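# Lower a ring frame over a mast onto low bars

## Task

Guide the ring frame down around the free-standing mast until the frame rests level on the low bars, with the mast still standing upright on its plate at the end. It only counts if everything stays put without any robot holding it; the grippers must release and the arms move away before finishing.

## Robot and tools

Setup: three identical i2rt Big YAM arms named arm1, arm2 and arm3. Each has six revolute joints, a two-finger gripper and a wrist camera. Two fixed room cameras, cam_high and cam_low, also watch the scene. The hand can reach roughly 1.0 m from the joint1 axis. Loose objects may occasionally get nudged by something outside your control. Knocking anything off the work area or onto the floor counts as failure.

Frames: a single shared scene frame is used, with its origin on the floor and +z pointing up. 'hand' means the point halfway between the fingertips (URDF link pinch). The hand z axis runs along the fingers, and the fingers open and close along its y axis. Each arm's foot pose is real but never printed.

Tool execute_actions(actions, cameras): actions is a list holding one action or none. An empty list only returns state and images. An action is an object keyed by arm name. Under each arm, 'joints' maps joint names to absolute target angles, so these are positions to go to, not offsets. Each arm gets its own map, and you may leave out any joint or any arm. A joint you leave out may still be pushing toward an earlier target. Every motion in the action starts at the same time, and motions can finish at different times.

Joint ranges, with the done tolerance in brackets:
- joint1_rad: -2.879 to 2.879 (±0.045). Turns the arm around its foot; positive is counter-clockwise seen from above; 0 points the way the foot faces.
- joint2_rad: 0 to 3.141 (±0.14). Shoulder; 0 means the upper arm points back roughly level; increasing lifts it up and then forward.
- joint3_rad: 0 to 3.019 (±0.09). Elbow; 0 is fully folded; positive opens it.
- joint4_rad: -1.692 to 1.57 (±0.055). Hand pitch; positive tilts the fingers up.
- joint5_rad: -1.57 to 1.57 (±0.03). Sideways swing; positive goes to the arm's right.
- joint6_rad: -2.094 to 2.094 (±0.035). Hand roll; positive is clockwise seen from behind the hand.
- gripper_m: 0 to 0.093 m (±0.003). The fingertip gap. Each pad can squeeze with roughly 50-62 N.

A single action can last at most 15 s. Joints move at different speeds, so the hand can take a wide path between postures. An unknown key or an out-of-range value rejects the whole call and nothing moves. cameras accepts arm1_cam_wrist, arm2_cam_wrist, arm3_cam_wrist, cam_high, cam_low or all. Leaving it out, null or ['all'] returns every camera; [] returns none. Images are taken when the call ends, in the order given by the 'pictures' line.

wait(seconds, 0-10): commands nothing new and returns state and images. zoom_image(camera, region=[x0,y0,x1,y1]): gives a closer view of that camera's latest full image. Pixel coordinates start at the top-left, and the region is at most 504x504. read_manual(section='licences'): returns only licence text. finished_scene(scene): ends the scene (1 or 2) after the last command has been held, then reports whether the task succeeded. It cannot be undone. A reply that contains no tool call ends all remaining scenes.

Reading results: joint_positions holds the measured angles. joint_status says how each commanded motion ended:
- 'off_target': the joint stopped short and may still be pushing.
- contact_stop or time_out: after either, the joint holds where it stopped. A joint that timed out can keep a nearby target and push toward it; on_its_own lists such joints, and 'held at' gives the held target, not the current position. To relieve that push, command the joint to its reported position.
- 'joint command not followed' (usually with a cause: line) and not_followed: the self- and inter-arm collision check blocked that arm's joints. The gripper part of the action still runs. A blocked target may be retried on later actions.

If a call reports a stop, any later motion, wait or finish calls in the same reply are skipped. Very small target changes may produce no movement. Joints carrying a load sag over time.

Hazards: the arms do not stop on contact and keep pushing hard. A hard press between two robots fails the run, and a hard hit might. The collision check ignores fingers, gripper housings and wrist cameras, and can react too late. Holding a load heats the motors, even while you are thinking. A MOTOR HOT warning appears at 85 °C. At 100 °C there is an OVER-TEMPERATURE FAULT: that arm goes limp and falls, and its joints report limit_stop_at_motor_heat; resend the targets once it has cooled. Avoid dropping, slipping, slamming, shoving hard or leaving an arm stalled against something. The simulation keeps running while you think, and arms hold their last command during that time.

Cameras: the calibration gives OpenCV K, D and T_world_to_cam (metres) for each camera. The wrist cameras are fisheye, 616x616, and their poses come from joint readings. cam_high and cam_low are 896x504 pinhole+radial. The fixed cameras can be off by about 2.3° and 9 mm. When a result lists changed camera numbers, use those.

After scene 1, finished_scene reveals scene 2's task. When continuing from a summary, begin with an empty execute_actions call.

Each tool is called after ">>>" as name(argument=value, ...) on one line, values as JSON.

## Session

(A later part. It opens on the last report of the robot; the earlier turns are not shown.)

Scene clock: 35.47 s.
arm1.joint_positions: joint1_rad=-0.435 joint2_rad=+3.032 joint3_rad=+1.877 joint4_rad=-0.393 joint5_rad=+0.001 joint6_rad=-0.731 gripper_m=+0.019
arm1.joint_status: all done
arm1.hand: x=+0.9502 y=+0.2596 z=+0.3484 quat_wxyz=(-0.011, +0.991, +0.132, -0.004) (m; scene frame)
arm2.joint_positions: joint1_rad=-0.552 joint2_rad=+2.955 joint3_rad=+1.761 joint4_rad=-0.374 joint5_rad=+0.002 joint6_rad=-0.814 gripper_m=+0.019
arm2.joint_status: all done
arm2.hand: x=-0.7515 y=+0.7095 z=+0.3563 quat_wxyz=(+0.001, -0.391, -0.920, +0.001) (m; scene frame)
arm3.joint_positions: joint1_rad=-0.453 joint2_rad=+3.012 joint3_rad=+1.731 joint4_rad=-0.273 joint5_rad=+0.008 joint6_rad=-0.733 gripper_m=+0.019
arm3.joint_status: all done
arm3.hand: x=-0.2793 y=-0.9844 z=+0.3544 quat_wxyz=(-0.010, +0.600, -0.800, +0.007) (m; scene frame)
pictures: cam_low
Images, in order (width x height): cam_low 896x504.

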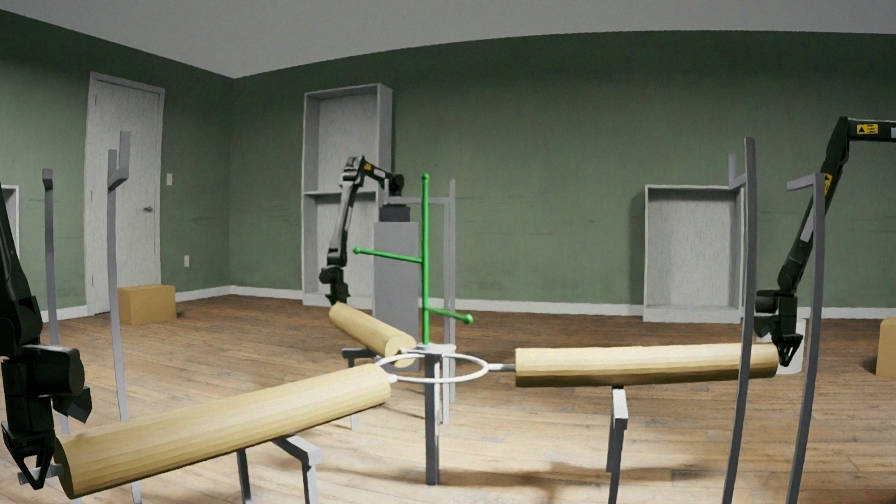

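Landed (Δ≈-0.54).

>>> execute_actions(actions=[{"arm1":{"joints":{"gripper_m":0.09,"joint2_rad":3.02,"joint3_rad":1.885}},"arm2":{"joints":{"gripper_m":0.09,"joint2_rad":2.95,"joint3_rad":1.765}},"arm3":{"joints":{"gripper_m":0.09,"joint2_rad":3.005,"joint3_rad":1.73}}}], cameras=[])

>>> execute_actions(actions=[{"arm1":{"joints":{"joint2_rad":2.87,"joint3_rad":1.71,"joint4_rad":-0.42}},"arm2":{"joints":{"joint2_rad":2.81,"joint3_rad":1.61,"joint4_rad":-0.39}},"arm3":{"joints":{"joint2_rad":2.86,"joint3_rad":1.565,"joint4_rad":-0.3}}}], cameras=[])

>>> execute_actions(actions=[{"arm1":{"joints":{"joint2_rad":2.5,"joint3_rad":1.35,"joint4_rad":-0.45}},"arm2":{"joints":{"joint2_rad":2.45,"joint3_rad":1.3,"joint4_rad":-0.45}},"arm3":{"joints":{"joint2_rad":2.5,"joint3_rad":1.25,"joint4_rad":-0.35}}}], cameras=["cam_high","cam_low"])

>>> finished_scene(scene=1)

Scene clock: 36.87 s.
arm1.joint_positions: joint1_rad=-0.435 joint2_rad=+3.032 joint3_rad=+1.877 joint4_rad=-0.393 joint5_rad=+0.001 joint6_rad=-0.733 gripper_m=+0.090
arm1.joint_status: all done
arm1.hand: x=+0.9502 y=+0.2596 z=+0.3484 quat_wxyz=(-0.011, +0.991, +0.133, -0.004) (m; scene frame)
arm2.joint_positions: joint1_rad=-0.552 joint2_rad=+2.951 joint3_rad=+1.762 joint4_rad=-0.367 joint5_rad=+0.002 joint6_rad=-0.814 gripper_m=+0.090
arm2.joint_status: all done
arm2.hand: x=-0.7517 y=+0.7051 z=+0.3586 quat_wxyz=(-0.001, -0.391, -0.920, +0.006) (m; scene frame)
arm3.joint_positions: joint1_rad=-0.453 joint2_rad=+3.012 joint3_rad=+1.731 joint4_rad=-0.273 joint5_rad=+0.003 joint6_rad=-0.733 gripper_m=+0.090
arm3.joint_status: all done
arm3.hand: x=-0.2793 y=-0.9835 z=+0.3548 quat_wxyz=(-0.011, +0.600, -0.800, +0.005) (m; scene frame)
pictures: none
No camera images: the call's "cameras" was empty. Leave "cameras" out to get every camera's image.

Scene clock: 37.93 s.
arm1.joint_positions: joint1_rad=-0.435 joint2_rad=+2.887 joint3_rad=+1.709 joint4_rad=-0.409 joint5_rad=+0.001 joint6_rad=-0.734 gripper_m=+0.090
arm1.joint_status: all done
arm1.hand: x=+0.9654 y=+0.2512 z=+0.4010 quat_wxyz=(+0.000, +0.991, +0.133, +0.012) (m; scene frame)
arm2.joint_positions: joint1_rad=-0.552 joint2_rad=+2.789 joint3_rad=+1.614 joint4_rad=-0.383 joint5_rad=+0.002 joint6_rad=-0.814 gripper_m=+0.090
arm2.joint_status: all done
arm2.hand: x=-0.7516 y=+0.7067 z=+0.4222 quat_wxyz=(-0.001, -0.391, -0.920, +0.005) (m; scene frame)
arm3.joint_positions: joint1_rad=-0.453 joint2_rad=+2.846 joint3_rad=+1.570 joint4_rad=-0.289 joint5_rad=+0.003 joint6_rad=-0.733 gripper_m=+0.090
arm3.joint_status: all done
arm3.hand: x=-0.2827 y=-0.9853 z=+0.4190 quat_wxyz=(-0.005, +0.600, -0.800, +0.004) (m; scene frame)
pictures: none
No camera images: the call's "cameras" was empty. Leave "cameras" out to get every camera's image.

Scene clock: 39.30 s.
arm1.joint_positions: joint1_rad=-0.435 joint2_rad=+2.488 joint3_rad=+1.348 joint4_rad=-0.440 joint5_rad=+0.001 joint6_rad=-0.734 gripper_m=+0.090
arm1.joint_status: all done
arm1.hand: x=+0.9878 y=+0.2377 z=+0.5534 quat_wxyz=(-0.002, +0.991, +0.133, +0.009) (m; scene frame)
arm2.joint_positions: joint1_rad=-0.552 joint2_rad=+2.429 joint3_rad=+1.303 joint4_rad=-0.447 joint5_rad=+0.002 joint6_rad=-0.814 gripper_m=+0.090
arm2.joint_status: all done
arm2.hand: x=-0.7501 y=+0.7404 z=+0.5596 quat_wxyz=(+0.001, -0.391, -0.920, -0.002) (m; scene frame)
arm3.joint_positions: joint1_rad=-0.453 joint2_rad=+2.486 joint3_rad=+1.254 joint4_rad=-0.342 joint5_rad=+0.003 joint6_rad=-0.733 gripper_m=+0.090
arm3.joint_status: all done
arm3.hand: x=-0.3062 y=-0.9992 z=+0.5558 quat_wxyz=(-0.001, +0.600, -0.800, +0.004) (m; scene frame)
pictures: cam_high, cam_low
Images, in order (width x height): cam_high 896x504, cam_low 896x504.

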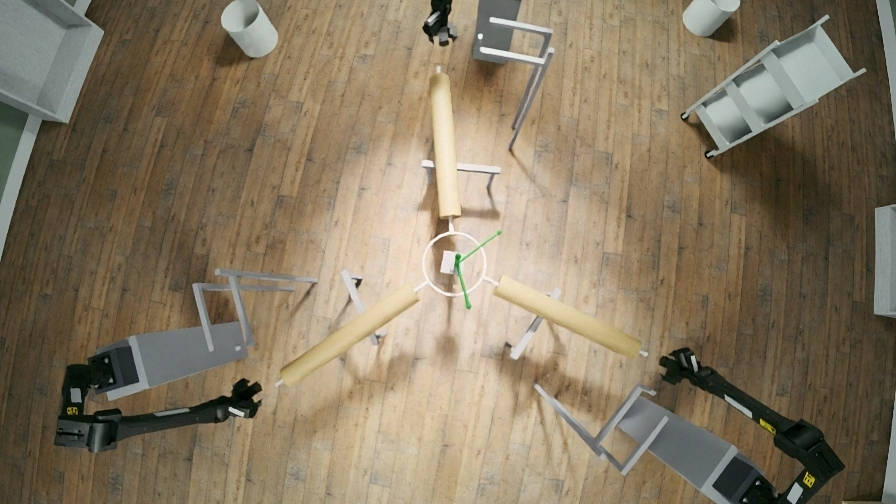

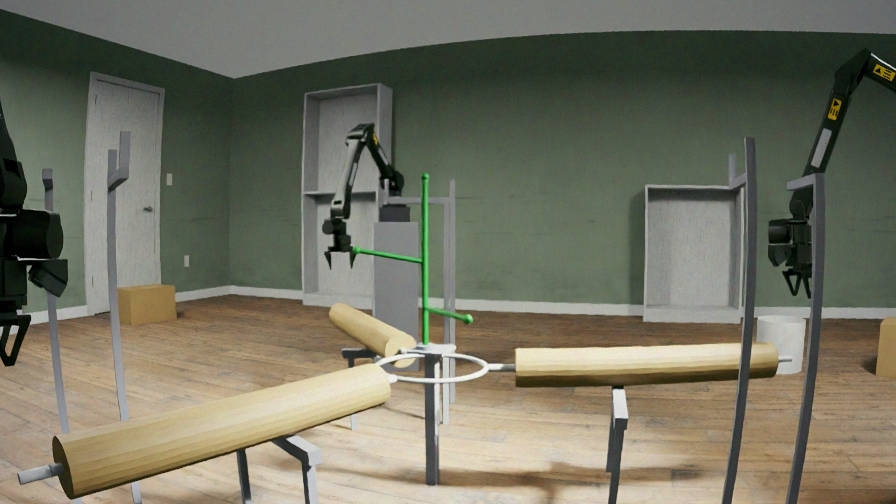

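The scene is finished: the task was done.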